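## Task

Pick up the green sock lying in the tray and fasten it with a free clothes peg on the hanging sock dryer so that it dangles. Dropping it and grasping it again is allowed. When finished, the dryer must still hang from its rail, every sock that was clipped on it before must still be clipped, and the robot must have released everything and pulled back; the result must hold without the robot's help.

## Robot and tools

ROBOT AND FRAME. Two six-joint arms, left_arm and right_arm, each with a parallel two-finger gripper. All poses use one scene frame: origin on the table surface midway between the arms, +x pointing out over the table, +z up. left_arm sits on the +y side with its base at (-0.033, +0.293, 0) m; right_arm's base is at (-0.038, -0.349, 0) m. Both bases are yawed only slightly. The names left and right refer to the arms, not to sides of a picture. The gripper's fingers extend along its own +z axis and close along its y axis. end_effector_position marks the spot between the finger pads, roughly 1 cm short of the fingertips. A wrist camera mount also hangs off each gripper, so allow extra clearance around the hand.

execute_actions(actions). actions is a list of actions run one after another; an empty list only fetches the current state and images. Each action is a table of 1 to 15 rows; every row lasts one control step (1/30 s) and an action always spans 15 steps (0.5 s), repeating its final row if it has fewer. Each row is a single flat list of 14 numbers, each between -1 and 1, covering both arms even when one stays still: left_arm's six joint values then its opening, followed by right_arm's six joint values then its opening. Joint order inside each block is fixed: shoulder, elbow, waist, wrist pitch, wrist yaw, wrist roll.

Joint values are offsets, not targets: each is measured from that arm's joint angles at the moment the action began (for the first action of a call, the angles in the latest reported state), never from the preceding row. They are scaled so 1.0 equals 1.258 rad for shoulder, 1.238 rad for elbow, 1.202 rad for waist, 2.073 rad for wrist pitch and 2.022 rad for wrist yaw and wrist roll. The opening value is absolute: +1 fully open, -1 closed.

Joint ranges (rad): waist -2.618 to 3.054, shoulder 0.000 to 3.142, elbow 0.000 to 3.142, wrist pitch -1.571 to 1.571, wrist yaw -1.571 to 1.571, wrist roll -2.094 to 2.094. True ends may differ by up to 0.036 rad. An action whose offset would carry a joint more than 0.036 rad beyond its range is rejected for both arms; if the first action of a call, or any malformed action, fails, the entire call does nothing. A joint pushed past its real end is stopped there, and the reply may say "joint sent to its limit" (its absence does not prove there is room left).

Speed. Each step the driven target may lead the measured angle by at most 0.202 rad (waist), 0.258 (shoulder), 0.238 (elbow), 0.573 (wrist pitch), 0.522 (wrist yaw, roll). If targets would shift the gripper over 70 mm from where it is, all that arm's targets are shrunk toward the measured angles. Large moves therefore need several actions, and a move left incomplete must be commanded again. Arms can droop under zero offsets: to hold position, first send offsets that return to the desired angles, then zeros, adding more where a joint still lags.

Gripping. grip_measured reports finger opening on the command scale; each gripper's readings carry a constant error up to about 1 mm. To keep hold of something, command about 0.03 below grip_measured (smaller margins grip more gently). Pad force tops out near 50 to 62 N, lower for items under about 2 mm thick, with a brief spike at first contact.

RESULTS. The state line lists, per arm, end_effector_position (m) and end_effector_quat_wxyz in the scene frame; at long reach the printed position may be off. Joint positions and Joint velocities give one block per arm in the joint order above (rad, rad/s), plus finger-pad gap in m (0.094 when fully open). Joint targets shows what joints are currently driven toward; these can drift without new commands. "joint command not followed" means a clearance check altered or blocked some joint targets; the rest of the row still ran. Step readings show joint angles at selected steps, with HELD plus an arm label where that arm's row was held back. Joint torques are total drive output, include friction, offsets and noise. MOTOR HOT appears from 75 °C; at 90 °C the affected arm halts for 10 s (that trigger then disarms for 5 minutes); at 100 °C the arm and gripper go limp and fall until cooled. Such stops appear as OVER-TEMPERATURE FAULT lines; heat partly persists into the next scene.

zoom_image(camera, region). camera is one of cam_head_left, cam_head_right, cam_high, cam_low, cam_left_wrist, cam_right_wrist, all 504x504. region is [x0, y0, x1, y1] in pixels from the top-left corner, no larger than 504 by 504; it returns a finer view of the latest frame.

read_manual(section) returns licence and notice text only ("licences"); nothing moves.

finished_scene(scene) closes scene 1 or 2 after the robot has kept the last command; it cannot be reversed, reports success, and opens the next scene with its task. Call it only once the sock hangs by itself and the grippers are open and withdrawn. Answering without any tool call ends every remaining scene.

AVOID. Knocking rigid objects off the table (cloth does not count), arms striking or pressing on each other, dropping or slipping held items, slamming, and hard pushes. Brief outside tugs on held parts or nudges to loose objects can occur. The simulation keeps running while you think, holding the last command.

Each tool is called as name(argument=value, ...), one argument or row to a line, values as JSON.

## Session

execute_actions(
  actions=[],
)

Scene clock: 0.00 s.
left_arm: end_effector_position=(+0.1037, +0.5513, +0.1164) grip_measured=+1.000 end_effector_quat_wxyz=(-0.099, -0.479, +0.758, +0.432) | right_arm: end_effector_position=(+0.2923, -0.3082, +0.2102) grip_measured=+1.000 end_effector_quat_wxyz=(+0.073, +0.759, +0.645, +0.052)
Joint names: [shoulder, elbow, waist, wrist pitch, wrist yaw, wrist roll]
Joint positions: left_arm=[ 1.747  1.159  0.635 -1.24  -0.892 -0.664  0.094] | right_arm=[ 1.687  1.745  0.071 -1.462  0.07   1.884  0.094]
Joint velocities: left_arm=[-0.002 -0.002 -0.012  0.007 -0.125 -0.007  0.   ] | right_arm=[-0.012  0.007 -0.007  0.037 -0.051  0.007  0.   ]
Joint torques (N m, as the arm reports them, + toward a larger angle): no reading
Motor temperatures (°C, as the motors report them): left_arm=[29 38 28 29 26 27] | right_arm=[32 33 25 33 25 26]
Joint targets: left_arm=[1.741 1.164 0.635 -1.238 -0.909 -0.670] | right_arm=[1.682 1.750 0.071 -1.471 0.077 1.883]

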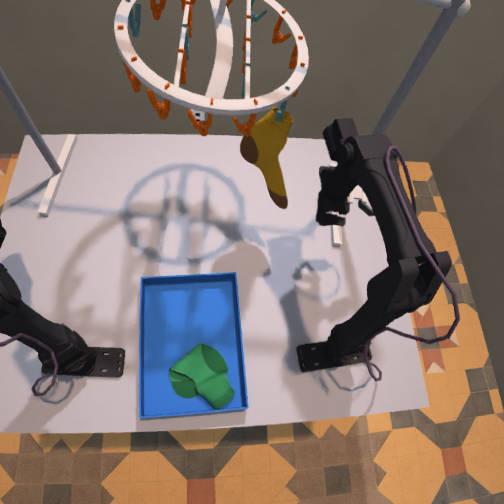

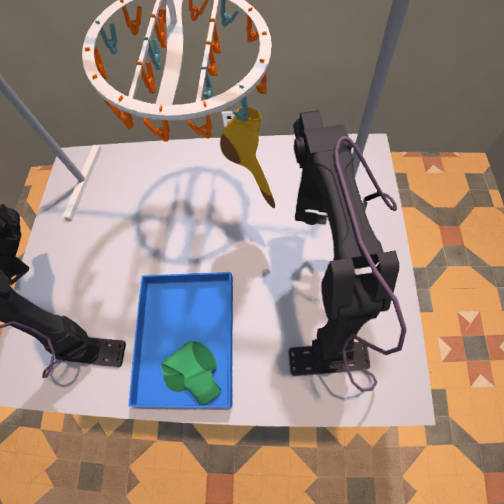

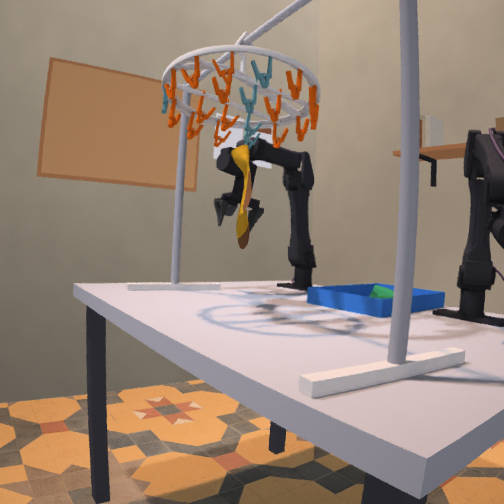

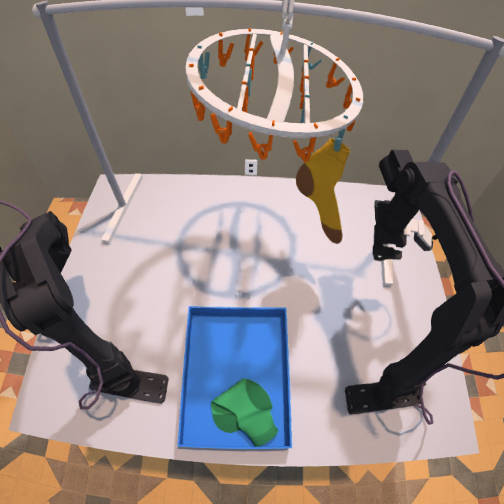

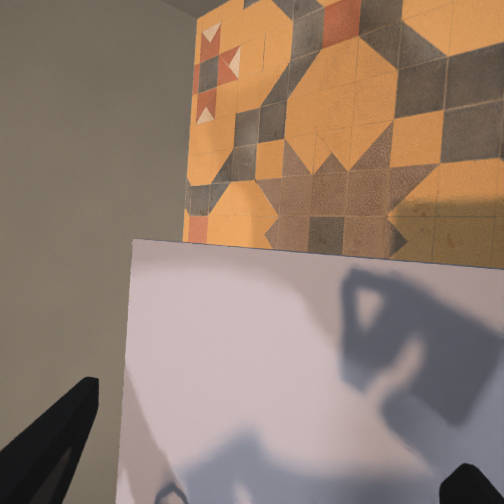

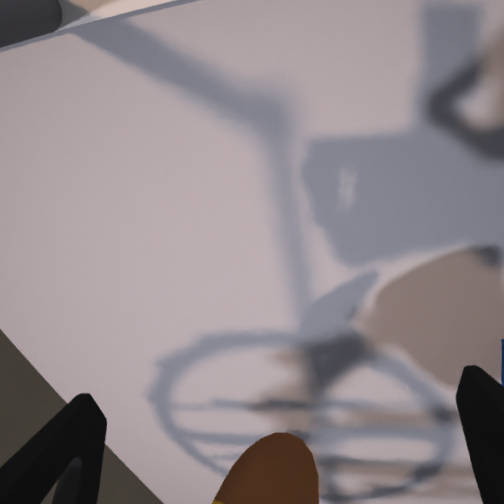

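zoom_image(
  camera="cam_head_left",
  region=[120, 260, 280, 420],
)

zoom_image(
  camera="cam_head_left",
  region=[100, 0, 330, 230],
)

zoom_image(
  camera="cam_high",
  region=[140, 20, 340, 220],
)

Region (120, 260, 280, 420) of cam_head_left's 504x504 image, scaled by 3.150, with more detail than that image has.

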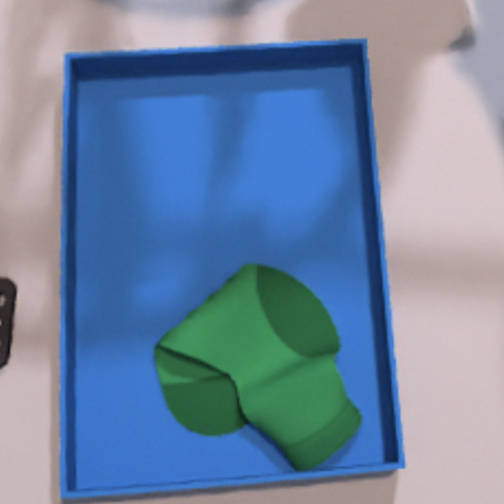

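Region (100, 0, 330, 230) of cam_head_left's 504x504 image, scaled by 2.191, with more detail than that image has.

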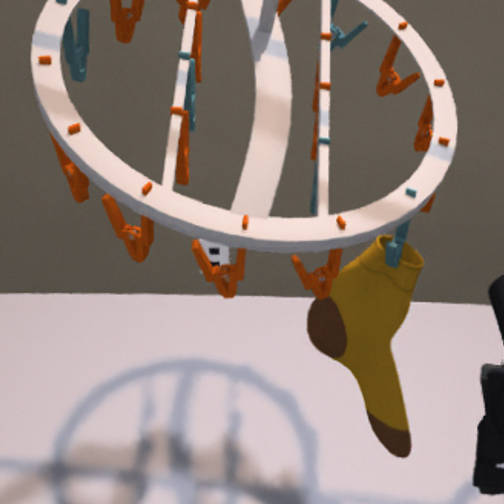

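Region (140, 20, 340, 220) of cam_high's 504x504 image, scaled by 2.520, with more detail than that image has.

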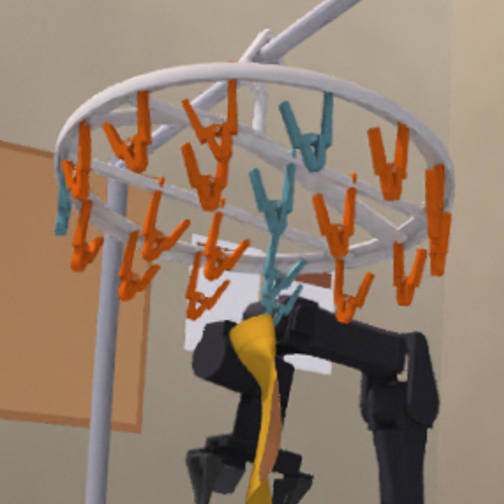

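execute_actions(
  actions=[],
)

Scene clock: 43.40 s.
left_arm: end_effector_position=(+0.1037, +0.5513, +0.1164) grip_measured=+1.000 end_effector_quat_wxyz=(-0.099, -0.479, +0.758, +0.432) | right_arm: end_effector_position=(+0.2923, -0.3082, +0.2102) grip_measured=+1.000 end_effector_quat_wxyz=(+0.073, +0.759, +0.645, +0.052)
Joint names: [shoulder, elbow, waist, wrist pitch, wrist yaw, wrist roll]
Joint positions: left_arm=[ 1.747  1.159  0.635 -1.24  -0.892 -0.664  0.094] | right_arm=[ 1.687  1.745  0.071 -1.462  0.07   1.884  0.094]
Joint velocities: left_arm=[ 0.012 -0.012 -0.012  0.066  0.037  0.007  0.   ] | right_arm=[ 0.002 -0.002  0.012 -0.051 -0.095  0.007  0.   ]
Joint torques (N m, as the arm reports them, + toward a larger angle): left_arm=[-9.27  4.83  0.06 -0.25 -0.72 -0.03] | right_arm=[-6.76  7.29  0.    0.9   0.12 -0.01]
Motor temperatures (°C, as the motors report them): left_arm=[33 40 28 29 26 27] | right_arm=[35 35 25 33 25 26]
Joint targets: left_arm=[1.741 1.164 0.635 -1.238 -0.909 -0.670] | right_arm=[1.682 1.750 0.071 -1.471 0.077 1.883]

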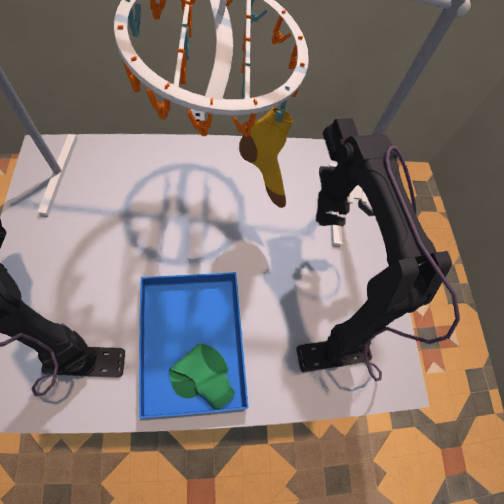

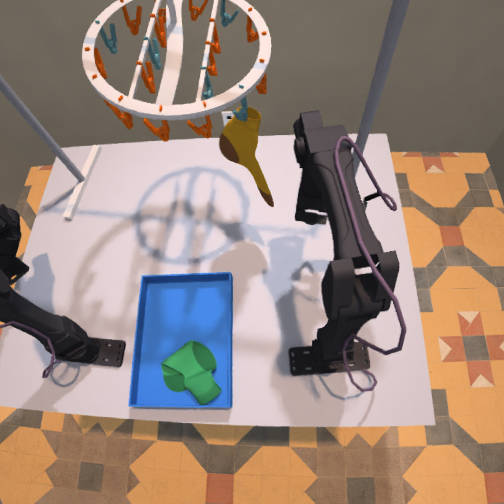

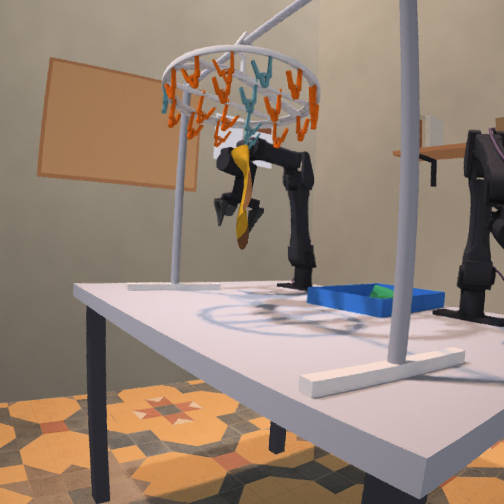

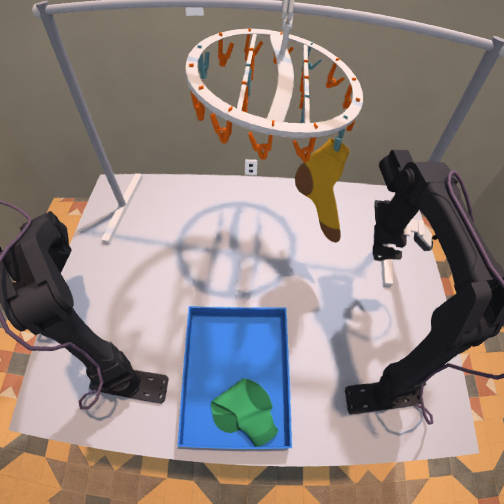

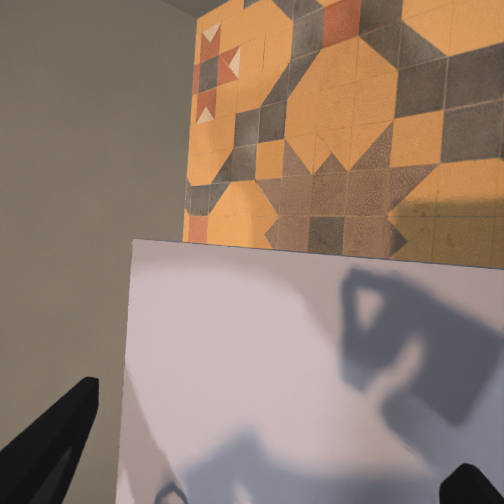

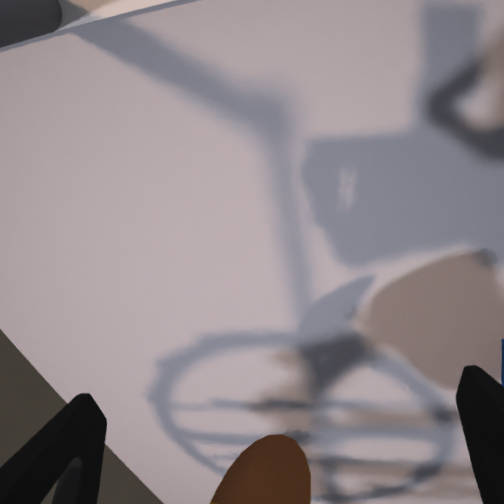

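zoom_image(
  camera="cam_head_left",
  region=[130, 320, 260, 430],
)

zoom_image(
  camera="cam_head_left",
  region=[90, 0, 330, 220],
)

Region (130, 320, 260, 430) of cam_head_left's 504x504 image, scaled by 3.877, with more detail than that image has; it fills the top 426 rows of this view, and the rest is white.

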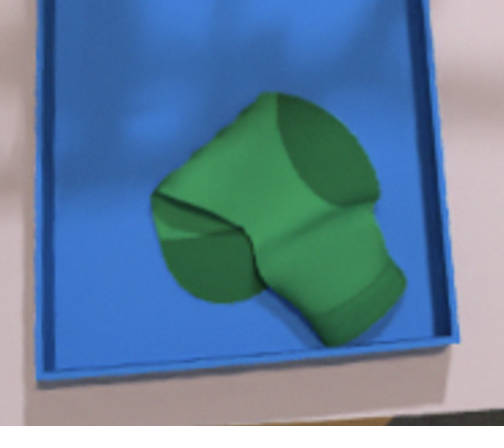

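Region (90, 0, 330, 220) of cam_head_left's 504x504 image, scaled by 2.100, with more detail than that image has; it fills the top 462 rows of this view, and the rest is white.

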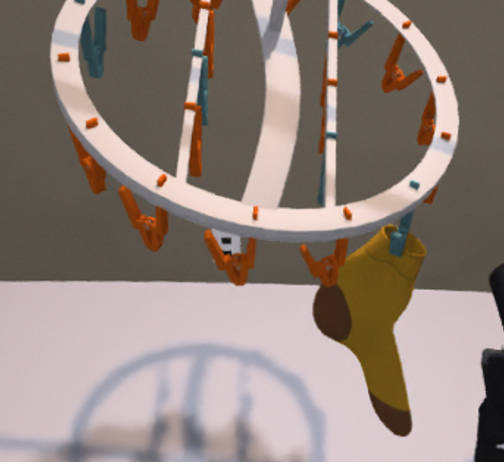

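execute_actions(
  actions=[
    [[-0.562,-0.201,0,0,0,0,1,-0.308,-0.359,0,0,0,0,1]],
  ],
)

Scene clock: 163.90 s.
left_arm: end_effector_position=(+0.0337, +0.5034, +0.1947) grip_measured=+1.000 end_effector_quat_wxyz=(+0.111, -0.562, +0.704, +0.420) | right_arm: end_effector_position=(+0.1827, -0.3254, +0.1945) grip_measured=+1.000 end_effector_quat_wxyz=(+0.064, +0.760, +0.646, +0.037)
Joint names: [shoulder, elbow, waist, wrist pitch, wrist yaw, wrist roll]
Joint positions: left_arm=[ 1.027  0.906  0.635 -1.24  -0.88  -0.663  0.094] | right_arm=[ 1.289  1.323  0.071 -1.473  0.07   1.884  0.094]
Joint velocities: left_arm=[ 0.09  -0.017 -0.007  0.022  0.022 -0.051  0.   ] | right_arm=[ 0.012  0.017 -0.017  0.037  0.037  0.037  0.   ]
Joint torques (N m, as the arm reports them, + toward a larger angle): left_arm=[-1.25  5.52  0.08  0.55 -0.64  0.02] | right_arm=[-2.15  5.09  0.    1.02  0.07 -0.01]
Motor temperatures (°C, as the motors report them): left_arm=[34 39 28 27 27 27] | right_arm=[36 35 25 31 25 26]
Joint targets: left_arm=[1.040 0.910 0.635 -1.239 -0.891 -0.664] | right_arm=[1.300 1.300 0.071 -1.462 0.070 1.884]
Step readings (joint positions):
0: left_arm=[1.747 1.159 0.635 -1.240 -0.892 -0.664] | right_arm=[1.687 1.745 0.071 -1.462 0.070 1.884]
1: left_arm=[1.720 1.126 0.635 -1.213 -0.895 -0.663] | right_arm=[1.658 1.706 0.071 -1.432 0.070 1.884]
2: left_arm=[1.658 1.056 0.635 -1.190 -0.891 -0.663] | right_arm=[1.598 1.621 0.071 -1.398 0.070 1.884]
4: left_arm=[1.499 0.939 0.635 -1.221 -0.880 -0.663] | right_arm=[1.454 1.463 0.071 -1.407 0.070 1.884]
8: left_arm=[1.169 0.906 0.635 -1.236 -0.873 -0.663] | right_arm=[1.289 1.332 0.071 -1.476 0.070 1.884]
15: Joint positions above

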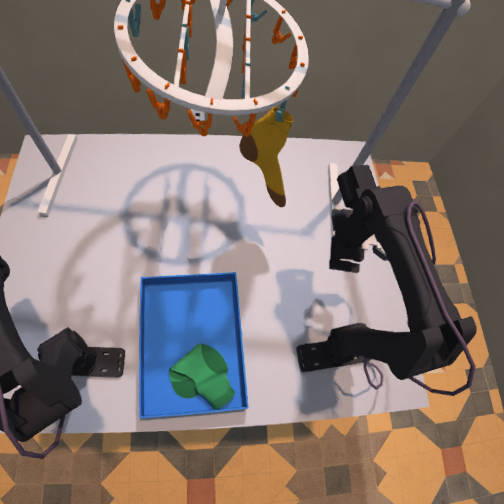

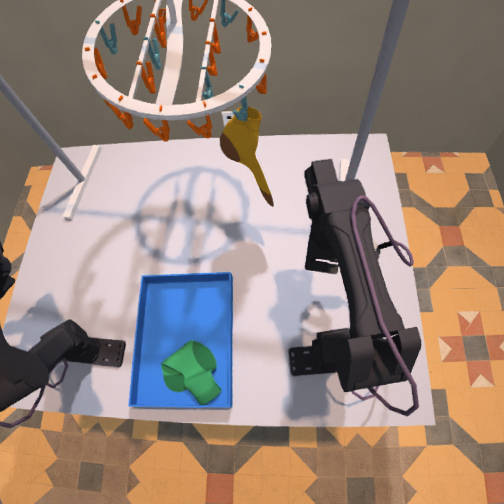

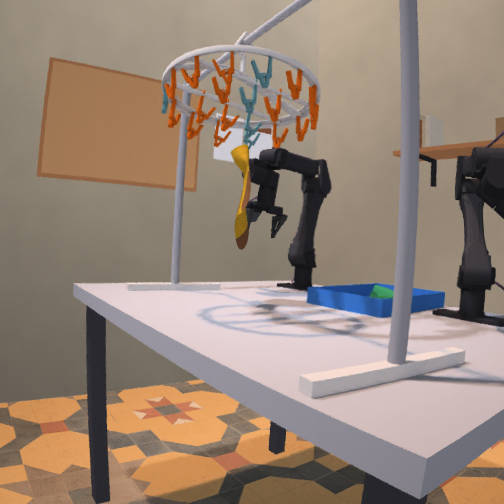

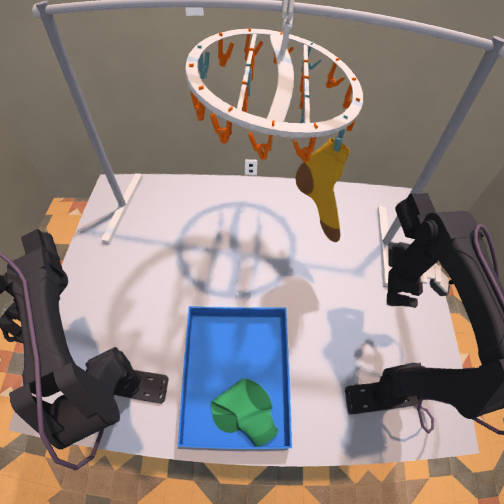

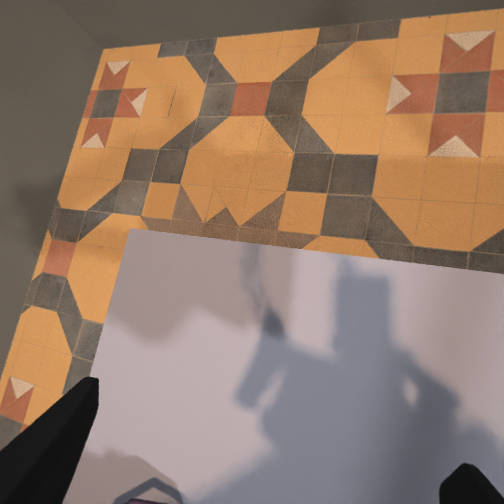

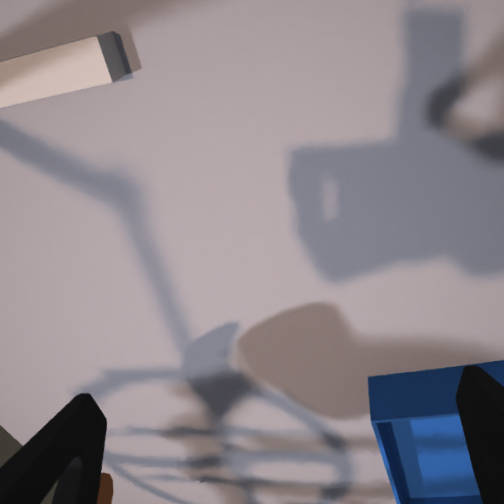

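execute_actions(
  actions=[
    [[0,0,-1.0,0,0,0,1,0,0,0.75,0,0,0,1]],
    [[0,0,-0.84,0,0,0,1,0,0,0.68,0,0,-1.0,1]],
  ],
)

Scene clock: 176.90 s.
left_arm: end_effector_position=(+0.1252, +0.1384, +0.1906) grip_measured=+1.000 end_effector_quat_wxyz=(+0.405, +0.296, +0.857, +0.119) | right_arm: end_effector_position=(-0.0991, -0.1313, +0.1947) grip_measured=+1.000 end_effector_quat_wxyz=(+0.049, -0.651, +0.755, +0.058)
Joint names: [shoulder, elbow, waist, wrist pitch, wrist yaw, wrist roll]
Joint positions: left_arm=[ 1.031  0.906 -1.379 -1.226 -0.85  -0.664  0.094] | right_arm=[ 1.289  1.323  1.789 -1.457  0.044  0.448  0.094]
Joint velocities: left_arm=[-0.012 -0.002 -0.462 -0.007  0.037 -0.066  0.   ] | right_arm=[-0.007 -0.007 -0.002  0.007 -0.051 -2.835  0.   ]
Joint torques (N m, as the arm reports them, + toward a larger angle): left_arm=[-1.85  5.28  0.55  0.47 -0.71  0.02] | right_arm=[-2.97  6.83 -0.12  0.86  0.17 -0.06]
Motor temperatures (°C, as the motors report them): left_arm=[32 39 28 27 27 27] | right_arm=[34 34 25 31 25 26]
Joint targets: left_arm=[1.031 0.906 -1.399 -1.234 -0.868 -0.664] | right_arm=[1.289 1.323 1.788 -1.464 0.057 0.023]
Step readings (joint positions; steps 1 to 15: 1st action; 16 to 30: 2nd action):
0: left_arm=[1.031 0.906 0.635 -1.240 -0.880 -0.663] | right_arm=[1.289 1.323 0.071 -1.473 0.070 1.884]
1: left_arm=[1.031 0.906 0.608 -1.243 -0.887 -0.664] | right_arm=[1.289 1.323 0.095 -1.473 0.082 1.884]
2: left_arm=[1.031 0.906 0.540 -1.245 -0.887 -0.664] | right_arm=[1.289 1.323 0.156 -1.472 0.086 1.884]
4: left_arm=[1.031 0.906 0.396 -1.240 -0.882 -0.664] | right_arm=[1.289 1.323 0.302 -1.468 0.081 1.884]
8: left_arm=[1.031 0.906 0.110 -1.238 -0.874 -0.664] | right_arm=[1.289 1.323 0.592 -1.465 0.074 1.884]
15: left_arm=[1.031 0.906 -0.390 -1.234 -0.868 -0.664] | right_arm=[1.289 1.323 0.971 -1.464 0.057 1.884]
16: left_arm=[1.031 0.906 -0.461 -1.234 -0.866 -0.664] | right_arm=[1.289 1.323 0.997 -1.464 0.067 1.815]
17: left_arm=[1.031 0.906 -0.532 -1.233 -0.864 -0.664] | right_arm=[1.289 1.323 1.058 -1.463 0.072 1.716]
19: left_arm=[1.031 0.906 -0.675 -1.232 -0.861 -0.664] | right_arm=[1.289 1.323 1.203 -1.459 0.067 1.522]
23: left_arm=[1.031 0.906 -0.961 -1.230 -0.857 -0.664] | right_arm=[1.289 1.323 1.493 -1.458 0.060 1.132]
30: Joint positions above

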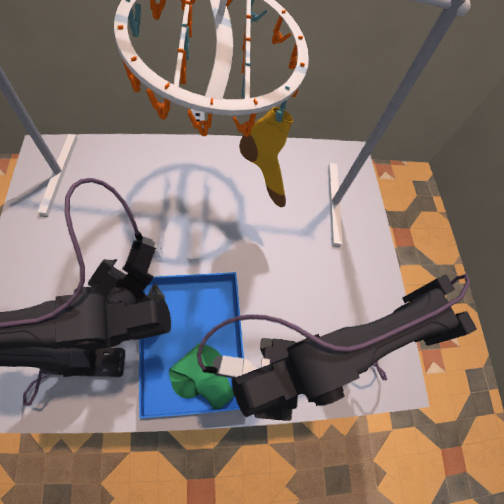

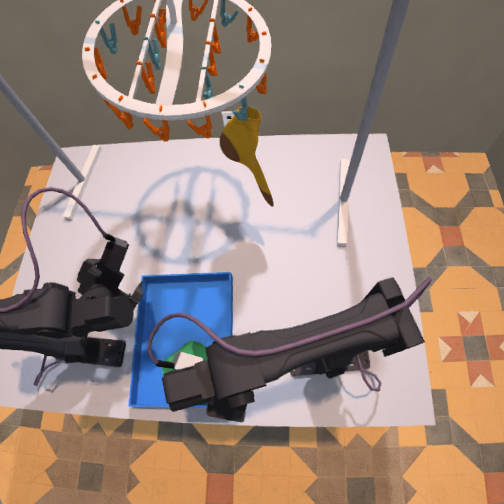

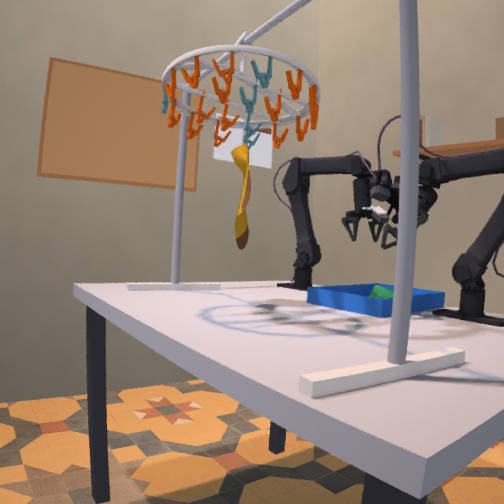

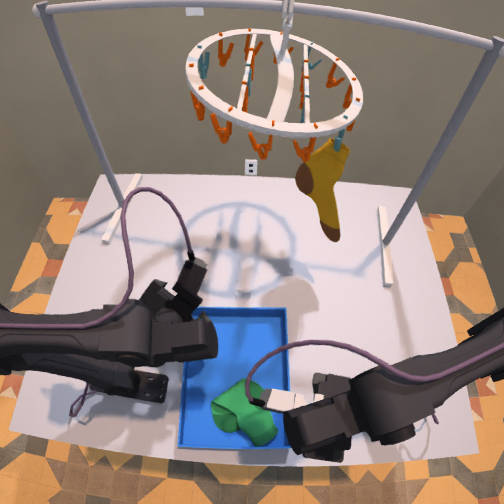

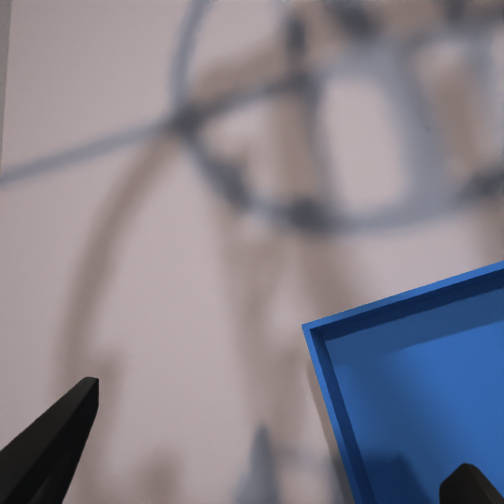

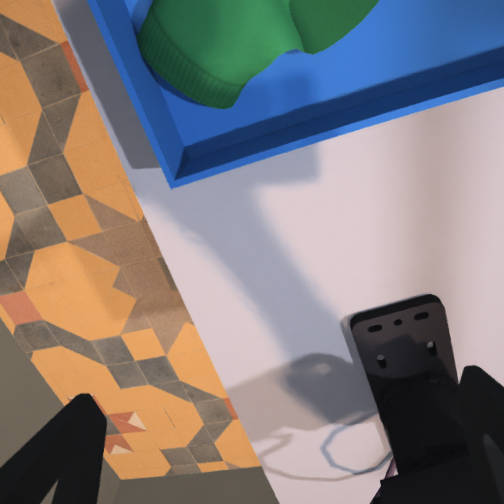

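execute_actions(
  actions=[
    [[0,0,-0.161,0.823,-0.173,0.492,1,0.293,0.09,0,0.067,-0.022,-1.0,1]],
    [[0,0,0,0,0,0,1,0,0,0,0,0,-0.19,1]],
  ],
)

Scene clock: 190.10 s.
left_arm: end_effector_position=(+0.1199, +0.0113, +0.3868) grip_measured=+1.000 end_effector_quat_wxyz=(+0.714, +0.211, +0.660, -0.099) | right_arm: end_effector_position=(-0.1252, -0.0648, +0.1291) grip_measured=+1.000 end_effector_quat_wxyz=(+0.005, +0.979, +0.202, +0.009)
Joint names: [shoulder, elbow, waist, wrist pitch, wrist yaw, wrist roll]
Joint positions: left_arm=[ 1.03   0.901 -1.563  0.229 -1.164  0.262  0.094] | right_arm=[ 1.677  1.422  1.789 -1.328  0.016 -1.674  0.094]
Joint velocities: left_arm=[ 0.002 -0.007  0.012 -0.022  0.022  0.007  0.   ] | right_arm=[-0.002 -0.012 -0.007 -0.007 -0.022 -0.095  0.   ]
Joint torques (N m, as the arm reports them, + toward a larger angle): left_arm=[-2.62  5.78  0.08  1.18  0.08 -0.02] | right_arm=[-6.23  6.77  0.    0.66  0.04 -0.07]
Motor temperatures (°C, as the motors report them): left_arm=[31 39 28 28 27 27] | right_arm=[34 34 25 31 25 26]
Joint targets: left_arm=[1.032 0.899 -1.563 0.211 -1.162 0.259] | right_arm=[1.677 1.422 1.789 -1.328 0.016 -1.695]
Step readings (joint positions; steps 1 to 15: 1st action; 16 to 30: 2nd action):
0: left_arm=[1.031 0.906 -1.390 -1.226 -0.850 -0.664] | right_arm=[1.289 1.323 1.789 -1.457 0.045 0.032]
1: left_arm=[1.030 0.901 -1.408 -1.188 -0.886 -0.609] | right_arm=[1.312 1.336 1.789 -1.464 0.042 -0.031]
2: left_arm=[1.031 0.899 -1.453 -1.108 -0.933 -0.527] | right_arm=[1.359 1.369 1.789 -1.466 0.037 -0.119]
4: left_arm=[1.032 0.899 -1.526 -0.915 -1.003 -0.352] | right_arm=[1.488 1.415 1.789 -1.417 0.029 -0.294]
8: left_arm=[1.032 0.899 -1.563 -0.487 -1.097 0.015] | right_arm=[1.686 1.422 1.789 -1.338 0.020 -0.682]
15: left_arm=[1.032 0.899 -1.563 0.211 -1.162 0.259] | right_arm=[1.677 1.422 1.789 -1.328 0.016 -1.311]
16: left_arm=[1.032 0.900 -1.563 0.240 -1.164 0.262] | right_arm=[1.677 1.422 1.789 -1.328 0.016 -1.379]
17: left_arm=[1.030 0.901 -1.563 0.242 -1.164 0.262] | right_arm=[1.677 1.422 1.789 -1.328 0.016 -1.441]
19: left_arm=[1.030 0.901 -1.563 0.234 -1.164 0.262] | right_arm=[1.677 1.422 1.789 -1.328 0.016 -1.530]
23: left_arm=[1.030 0.901 -1.563 0.230 -1.164 0.262] | right_arm=[1.677 1.422 1.789 -1.328 0.016 -1.623]
30: Joint positions above

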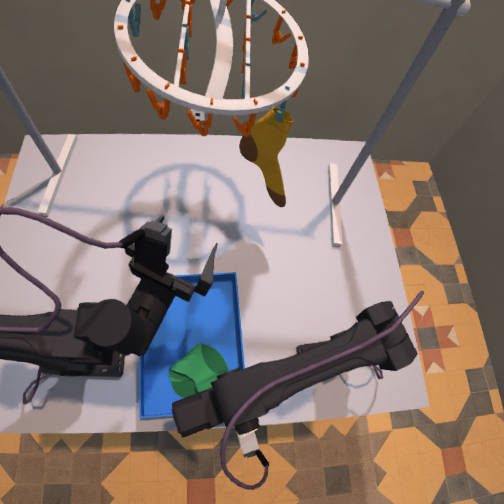

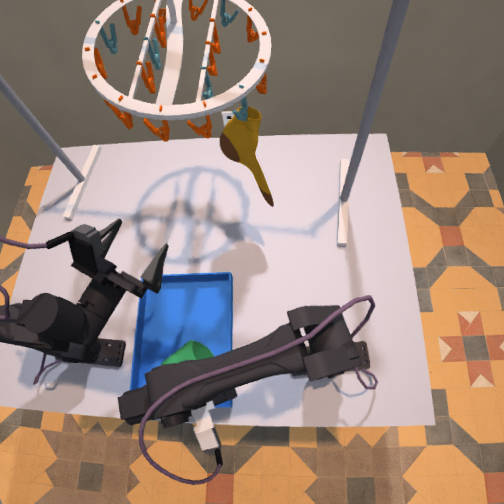

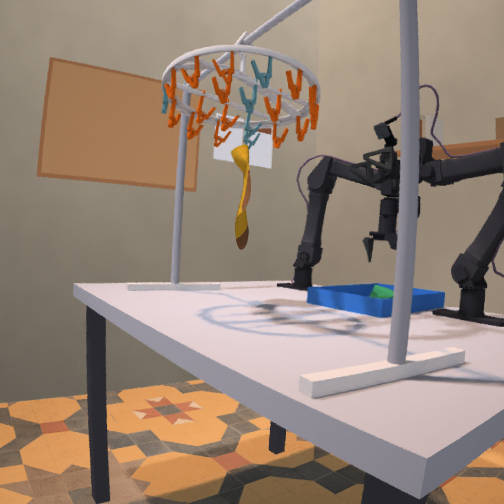

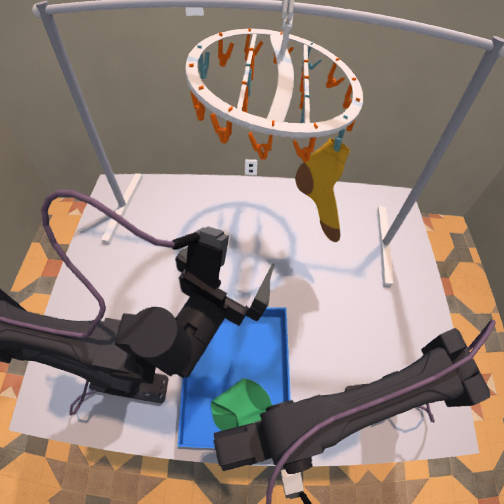

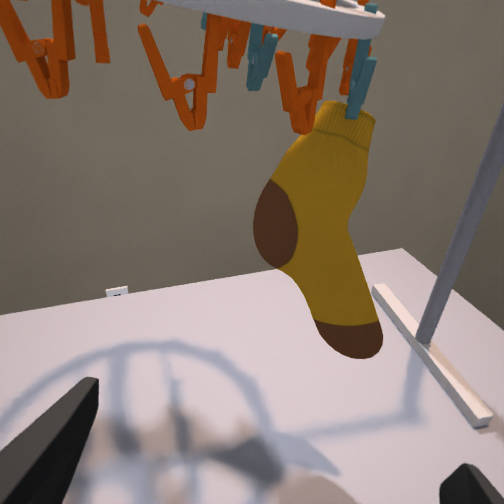

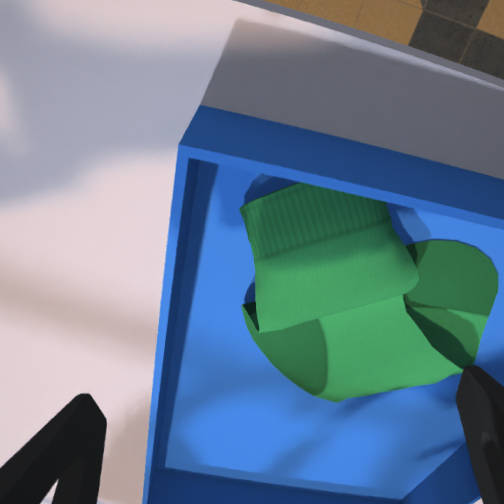

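execute_actions(
  actions=[
    [[0.152,0.44,0.023,-0.108,-0.018,-0.037,1,0.0414,-0.126,0.0745,0.091,0,0.044,1]],
  ],
)

Scene clock: 248.60 s.
left_arm: end_effector_position=(+0.1262, +0.0049, +0.5146) grip_measured=+1.000 end_effector_quat_wxyz=(+0.723, +0.113, +0.662, -0.162) | right_arm: end_effector_position=(-0.1499, -0.0748, +0.0740) grip_measured=+1.000 end_effector_quat_wxyz=(+0.026, +0.977, +0.210, +0.016)
Joint names: [shoulder, elbow, waist, wrist pitch, wrist yaw, wrist roll]
Joint positions: left_arm=[ 1.212  1.436 -1.547  0.043 -1.195  0.197  0.094] | right_arm=[ 1.74   1.272  1.882 -1.16   0.022 -1.596  0.094]
Joint velocities: left_arm=[-0.007 -0.002 -0.012 -0.125  0.007 -0.007  0.   ] | right_arm=[ 0.012  0.002 -0.012  0.037  0.007  0.022  0.   ]
Joint torques (N m, as the arm reports them, + toward a larger angle): left_arm=[-2.88  5.81  0.93  1.03  0.14 -0.05] | right_arm=[-7.53  6.06 -0.27  0.69  0.    0.07]
Motor temperatures (°C, as the motors report them): left_arm=[30 39 28 30 26 27] | right_arm=[35 34 25 30 25 26]
Joint targets: left_arm=[1.221 1.446 -1.536 0.005 -1.200 0.188] | right_arm=[1.729 1.266 1.879 -1.139 0.016 -1.585]
Step readings (joint positions):
0: left_arm=[1.030 0.901 -1.563 0.229 -1.164 0.262] | right_arm=[1.677 1.422 1.789 -1.328 0.016 -1.687]
1: left_arm=[1.049 0.930 -1.562 0.190 -1.176 0.252] | right_arm=[1.677 1.405 1.797 -1.306 0.020 -1.674]
2: left_arm=[1.097 1.000 -1.554 0.147 -1.186 0.241] | right_arm=[1.677 1.375 1.813 -1.267 0.023 -1.657]
4: left_arm=[1.198 1.154 -1.547 0.096 -1.187 0.225] | right_arm=[1.700 1.316 1.856 -1.222 0.023 -1.634]
8: left_arm=[1.260 1.377 -1.547 0.045 -1.185 0.210] | right_arm=[1.740 1.272 1.882 -1.188 0.022 -1.610]
15: Joint positions above

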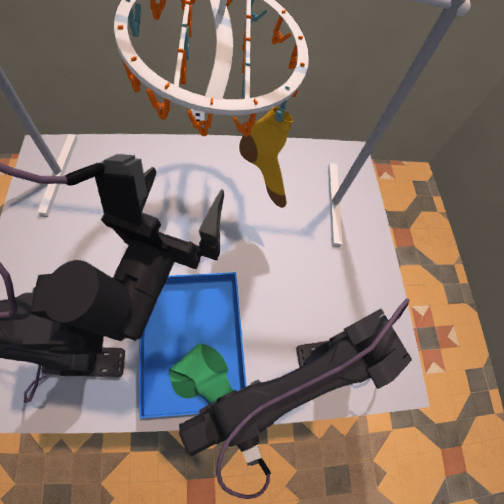

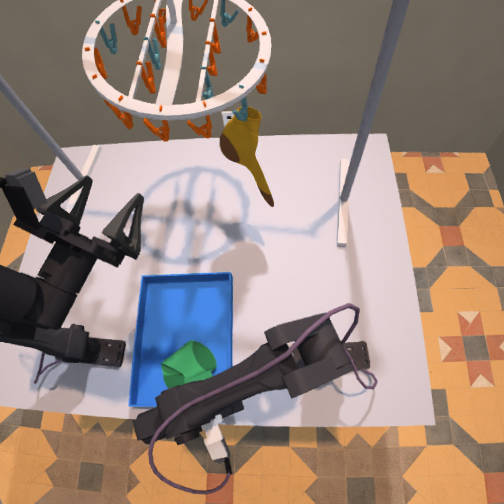

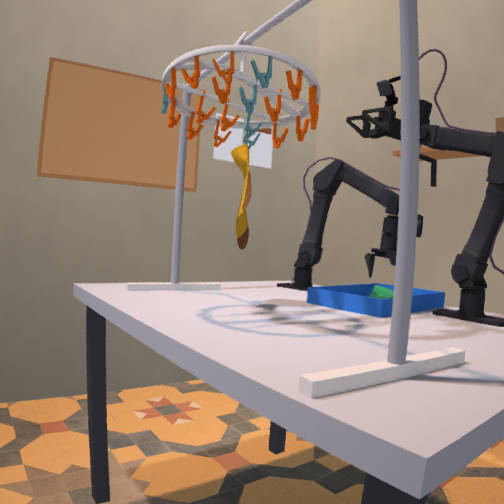

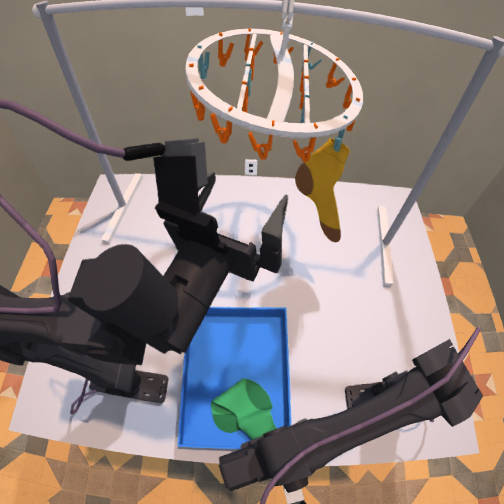

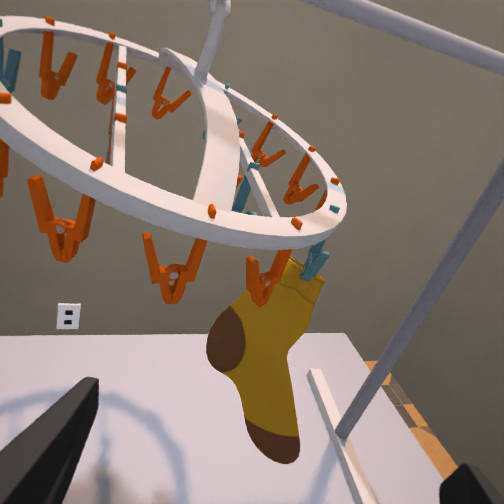

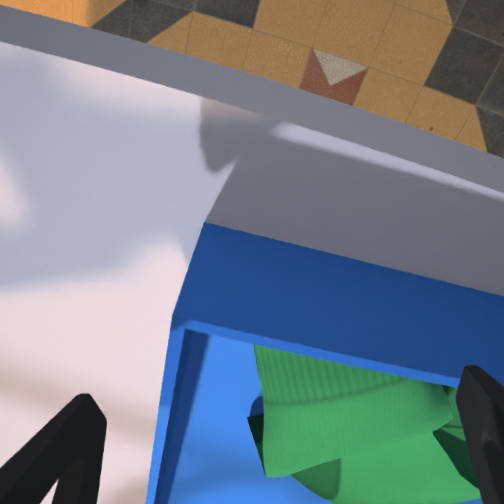

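execute_actions(
  actions=[
    [[-0.01,-0.271,0.067,0.163,0,0.042,1,0.033,0.046,-0.228,0.032,-0.1345,-0.126,-0.04]],
  ],
)

Scene clock: 369.10 s.
left_arm: end_effector_position=(+0.1482, -0.0104, +0.4259) grip_measured=+1.000 end_effector_quat_wxyz=(+0.730, +0.125, +0.665, -0.097) | right_arm: end_effector_position=(-0.1149, -0.0388, +0.0738) grip_measured=-0.037 end_effector_quat_wxyz=(-0.004, +0.976, +0.187, -0.110)
Joint names: [shoulder, elbow, waist, wrist pitch, wrist yaw, wrist roll]
Joint positions: left_arm=[ 1.219  1.092 -1.475  0.358 -1.197  0.269  0.094] | right_arm=[ 1.776  1.299  1.603 -1.103 -0.219 -1.833  0.045]
Joint velocities: left_arm=[-0.002  0.002  0.012  0.081  0.051  0.007  0.   ] | right_arm=[-0.012 -0.012  0.012 -0.022 -0.11  -0.095  0.001]
Joint torques (N m, as the arm reports them, + toward a larger angle): left_arm=[-6.32  6.39  0.66  1.26  0.18  0.15] | right_arm=[-6.47  9.01  0.49  0.74 -0.27 -0.08]
Motor temperatures (°C, as the motors report them): left_arm=[29 39 28 31 26 27] | right_arm=[37 34 25 29 25 26]
Joint targets: left_arm=[1.200 1.101 -1.467 0.381 -1.195 0.281] | right_arm=[1.781 1.329 1.608 -1.094 -0.250 -1.851]
Step readings (joint positions):
0: left_arm=[1.214 1.436 -1.547 0.023 -1.195 0.194] | right_arm=[1.740 1.272 1.882 -1.155 0.022 -1.593]
1: left_arm=[1.211 1.403 -1.539 0.084 -1.190 0.207] | right_arm=[1.743 1.275 1.862 -1.153 -0.018 -1.628]
2: left_arm=[1.195 1.339 -1.518 0.163 -1.189 0.219] | right_arm=[1.750 1.282 1.820 -1.150 -0.076 -1.672]
4: left_arm=[1.179 1.206 -1.483 0.255 -1.196 0.236] | right_arm=[1.767 1.296 1.699 -1.127 -0.139 -1.733]
8: left_arm=[1.219 1.096 -1.475 0.299 -1.197 0.258] | right_arm=[1.776 1.299 1.580 -1.103 -0.173 -1.797]
15: Joint positions above

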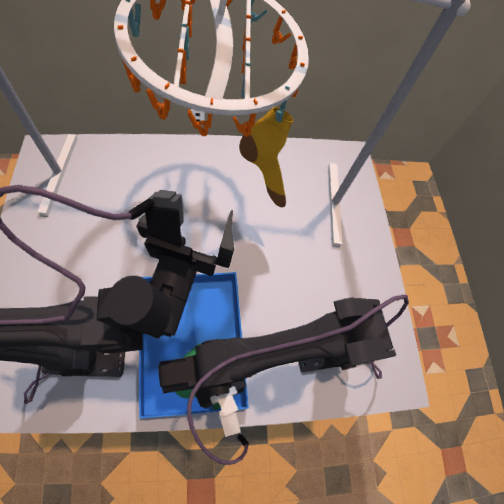

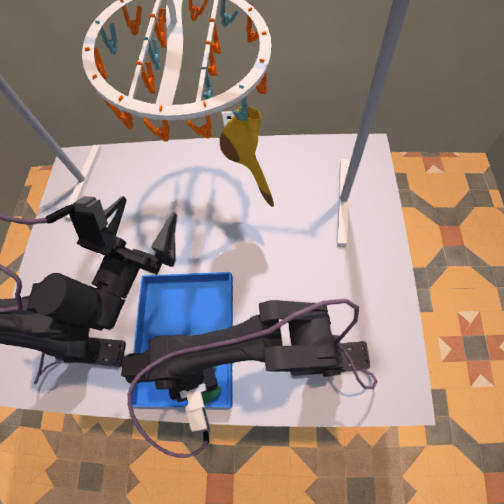

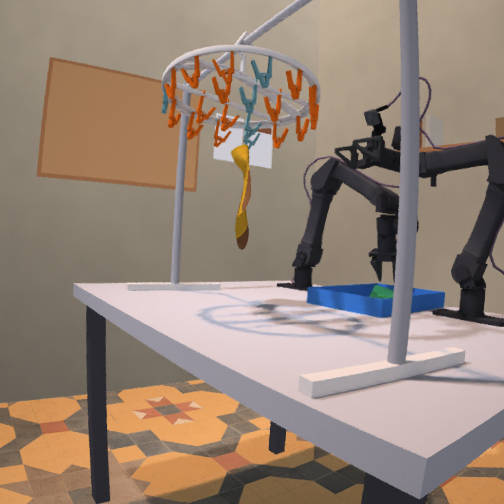

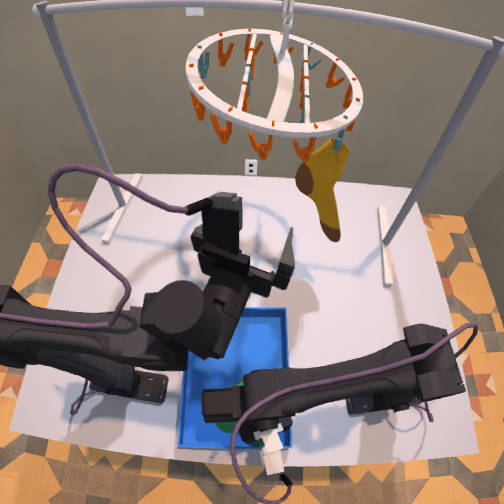

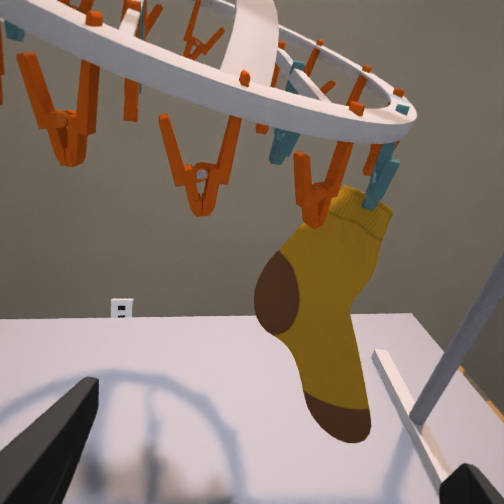

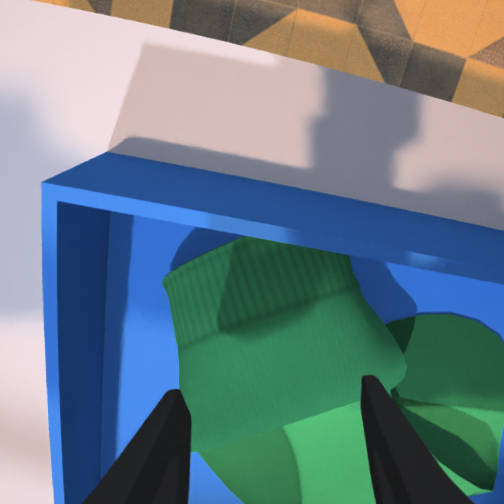

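execute_actions(
  actions=[
    [[0,0.01,0,0,0,0,1,0.011,-0.038,0,0.025,0,0,-0.04],[0,0.01,0,0,0,0,1,0.022,-0.075,0,0.05,0,0,-0.04],[0,0.01,0,0,0,0,1,0.033,-0.113,0,0.075,0,0,-0.04]],
  ],
)

Scene clock: 404.93 s.
left_arm: end_effector_position=(+0.1482, -0.0099, +0.4282) grip_measured=+1.000 end_effector_quat_wxyz=(+0.731, +0.119, +0.664, -0.102) | right_arm: end_effector_position=(-0.1136, -0.0513, +0.0298) grip_measured=-0.037 end_effector_quat_wxyz=(+0.016, +0.975, +0.189, -0.111)
Joint names: [shoulder, elbow, waist, wrist pitch, wrist yaw, wrist roll]
Joint positions: left_arm=[ 1.219  1.092 -1.475  0.376 -1.197  0.272  0.094] | right_arm=[ 1.821  1.17   1.603 -0.97  -0.22  -1.841  0.045]
Joint velocities: left_arm=[ 0.007  0.002 -0.017  0.007  0.022  0.051  0.   ] | right_arm=[-0.002  0.007  0.002  0.139  0.037  0.007  0.   ]
Joint torques (N m, as the arm reports them, + toward a larger angle): left_arm=[-4.64  6.58  0.07  1.08  0.16  0.  ] | right_arm=[-7.13  5.51 -0.02  0.71 -0.1   0.1 ]
Motor temperatures (°C, as the motors report them): left_arm=[30 39 28 32 26 27] | right_arm=[37 35 25 29 25 26]
Joint targets: left_arm=[1.219 1.105 -1.475 0.358 -1.197 0.269] | right_arm=[1.818 1.160 1.603 -0.947 -0.220 -1.833]
Step readings (joint positions):
0: left_arm=[1.219 1.092 -1.475 0.376 -1.197 0.272] | right_arm=[1.776 1.299 1.603 -1.103 -0.229 -1.842]
1: left_arm=[1.219 1.092 -1.475 0.376 -1.197 0.272] | right_arm=[1.776 1.296 1.603 -1.098 -0.229 -1.842]
2: left_arm=[1.219 1.092 -1.475 0.376 -1.197 0.272] | right_arm=[1.776 1.285 1.603 -1.081 -0.228 -1.842]
4: left_arm=[1.219 1.092 -1.475 0.376 -1.197 0.272] | right_arm=[1.779 1.236 1.603 -1.028 -0.227 -1.842]
8: left_arm=[1.219 1.092 -1.475 0.376 -1.197 0.272] | right_arm=[1.816 1.174 1.603 -0.997 -0.222 -1.842]
15: Joint positions above

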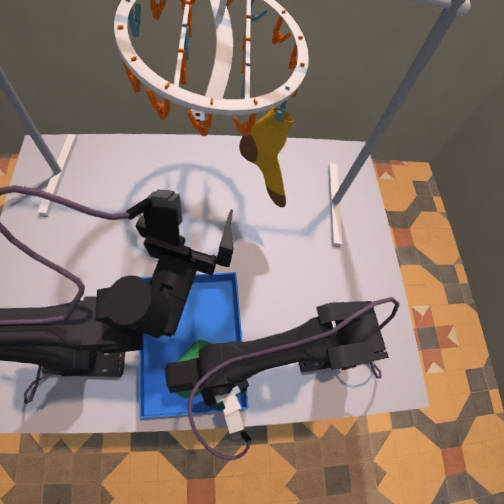

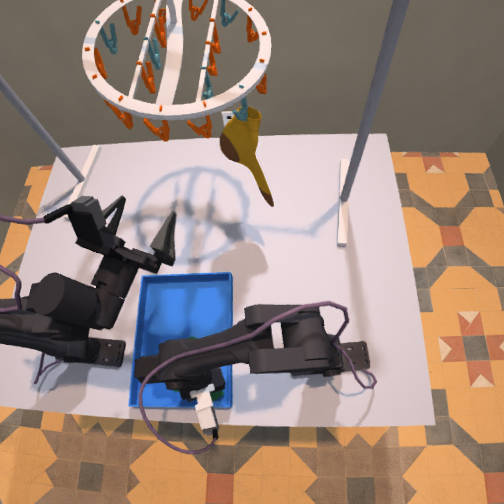

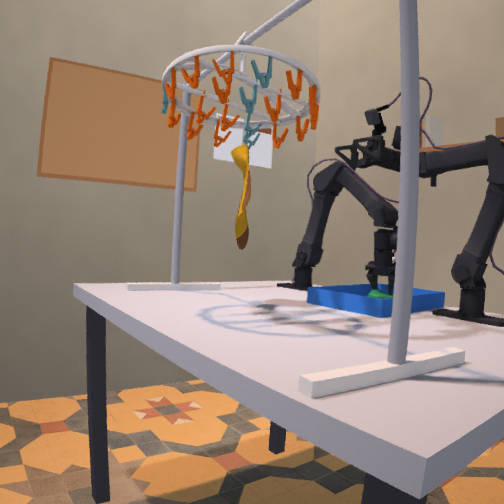

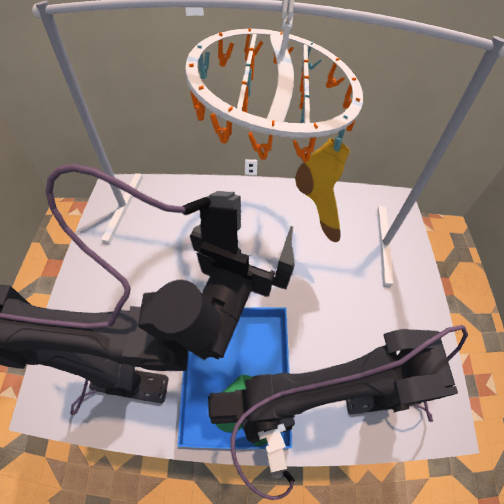

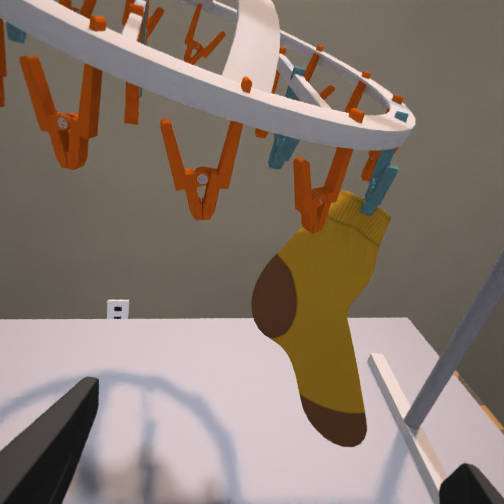

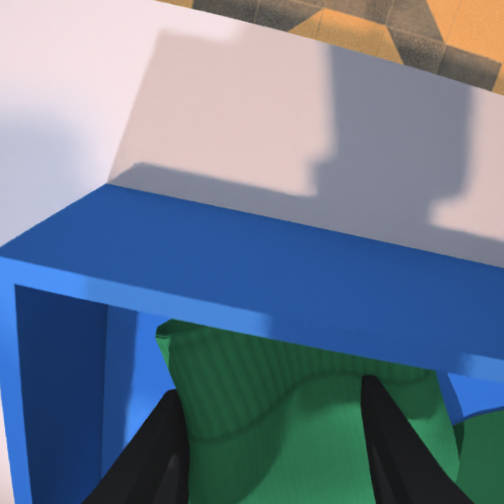

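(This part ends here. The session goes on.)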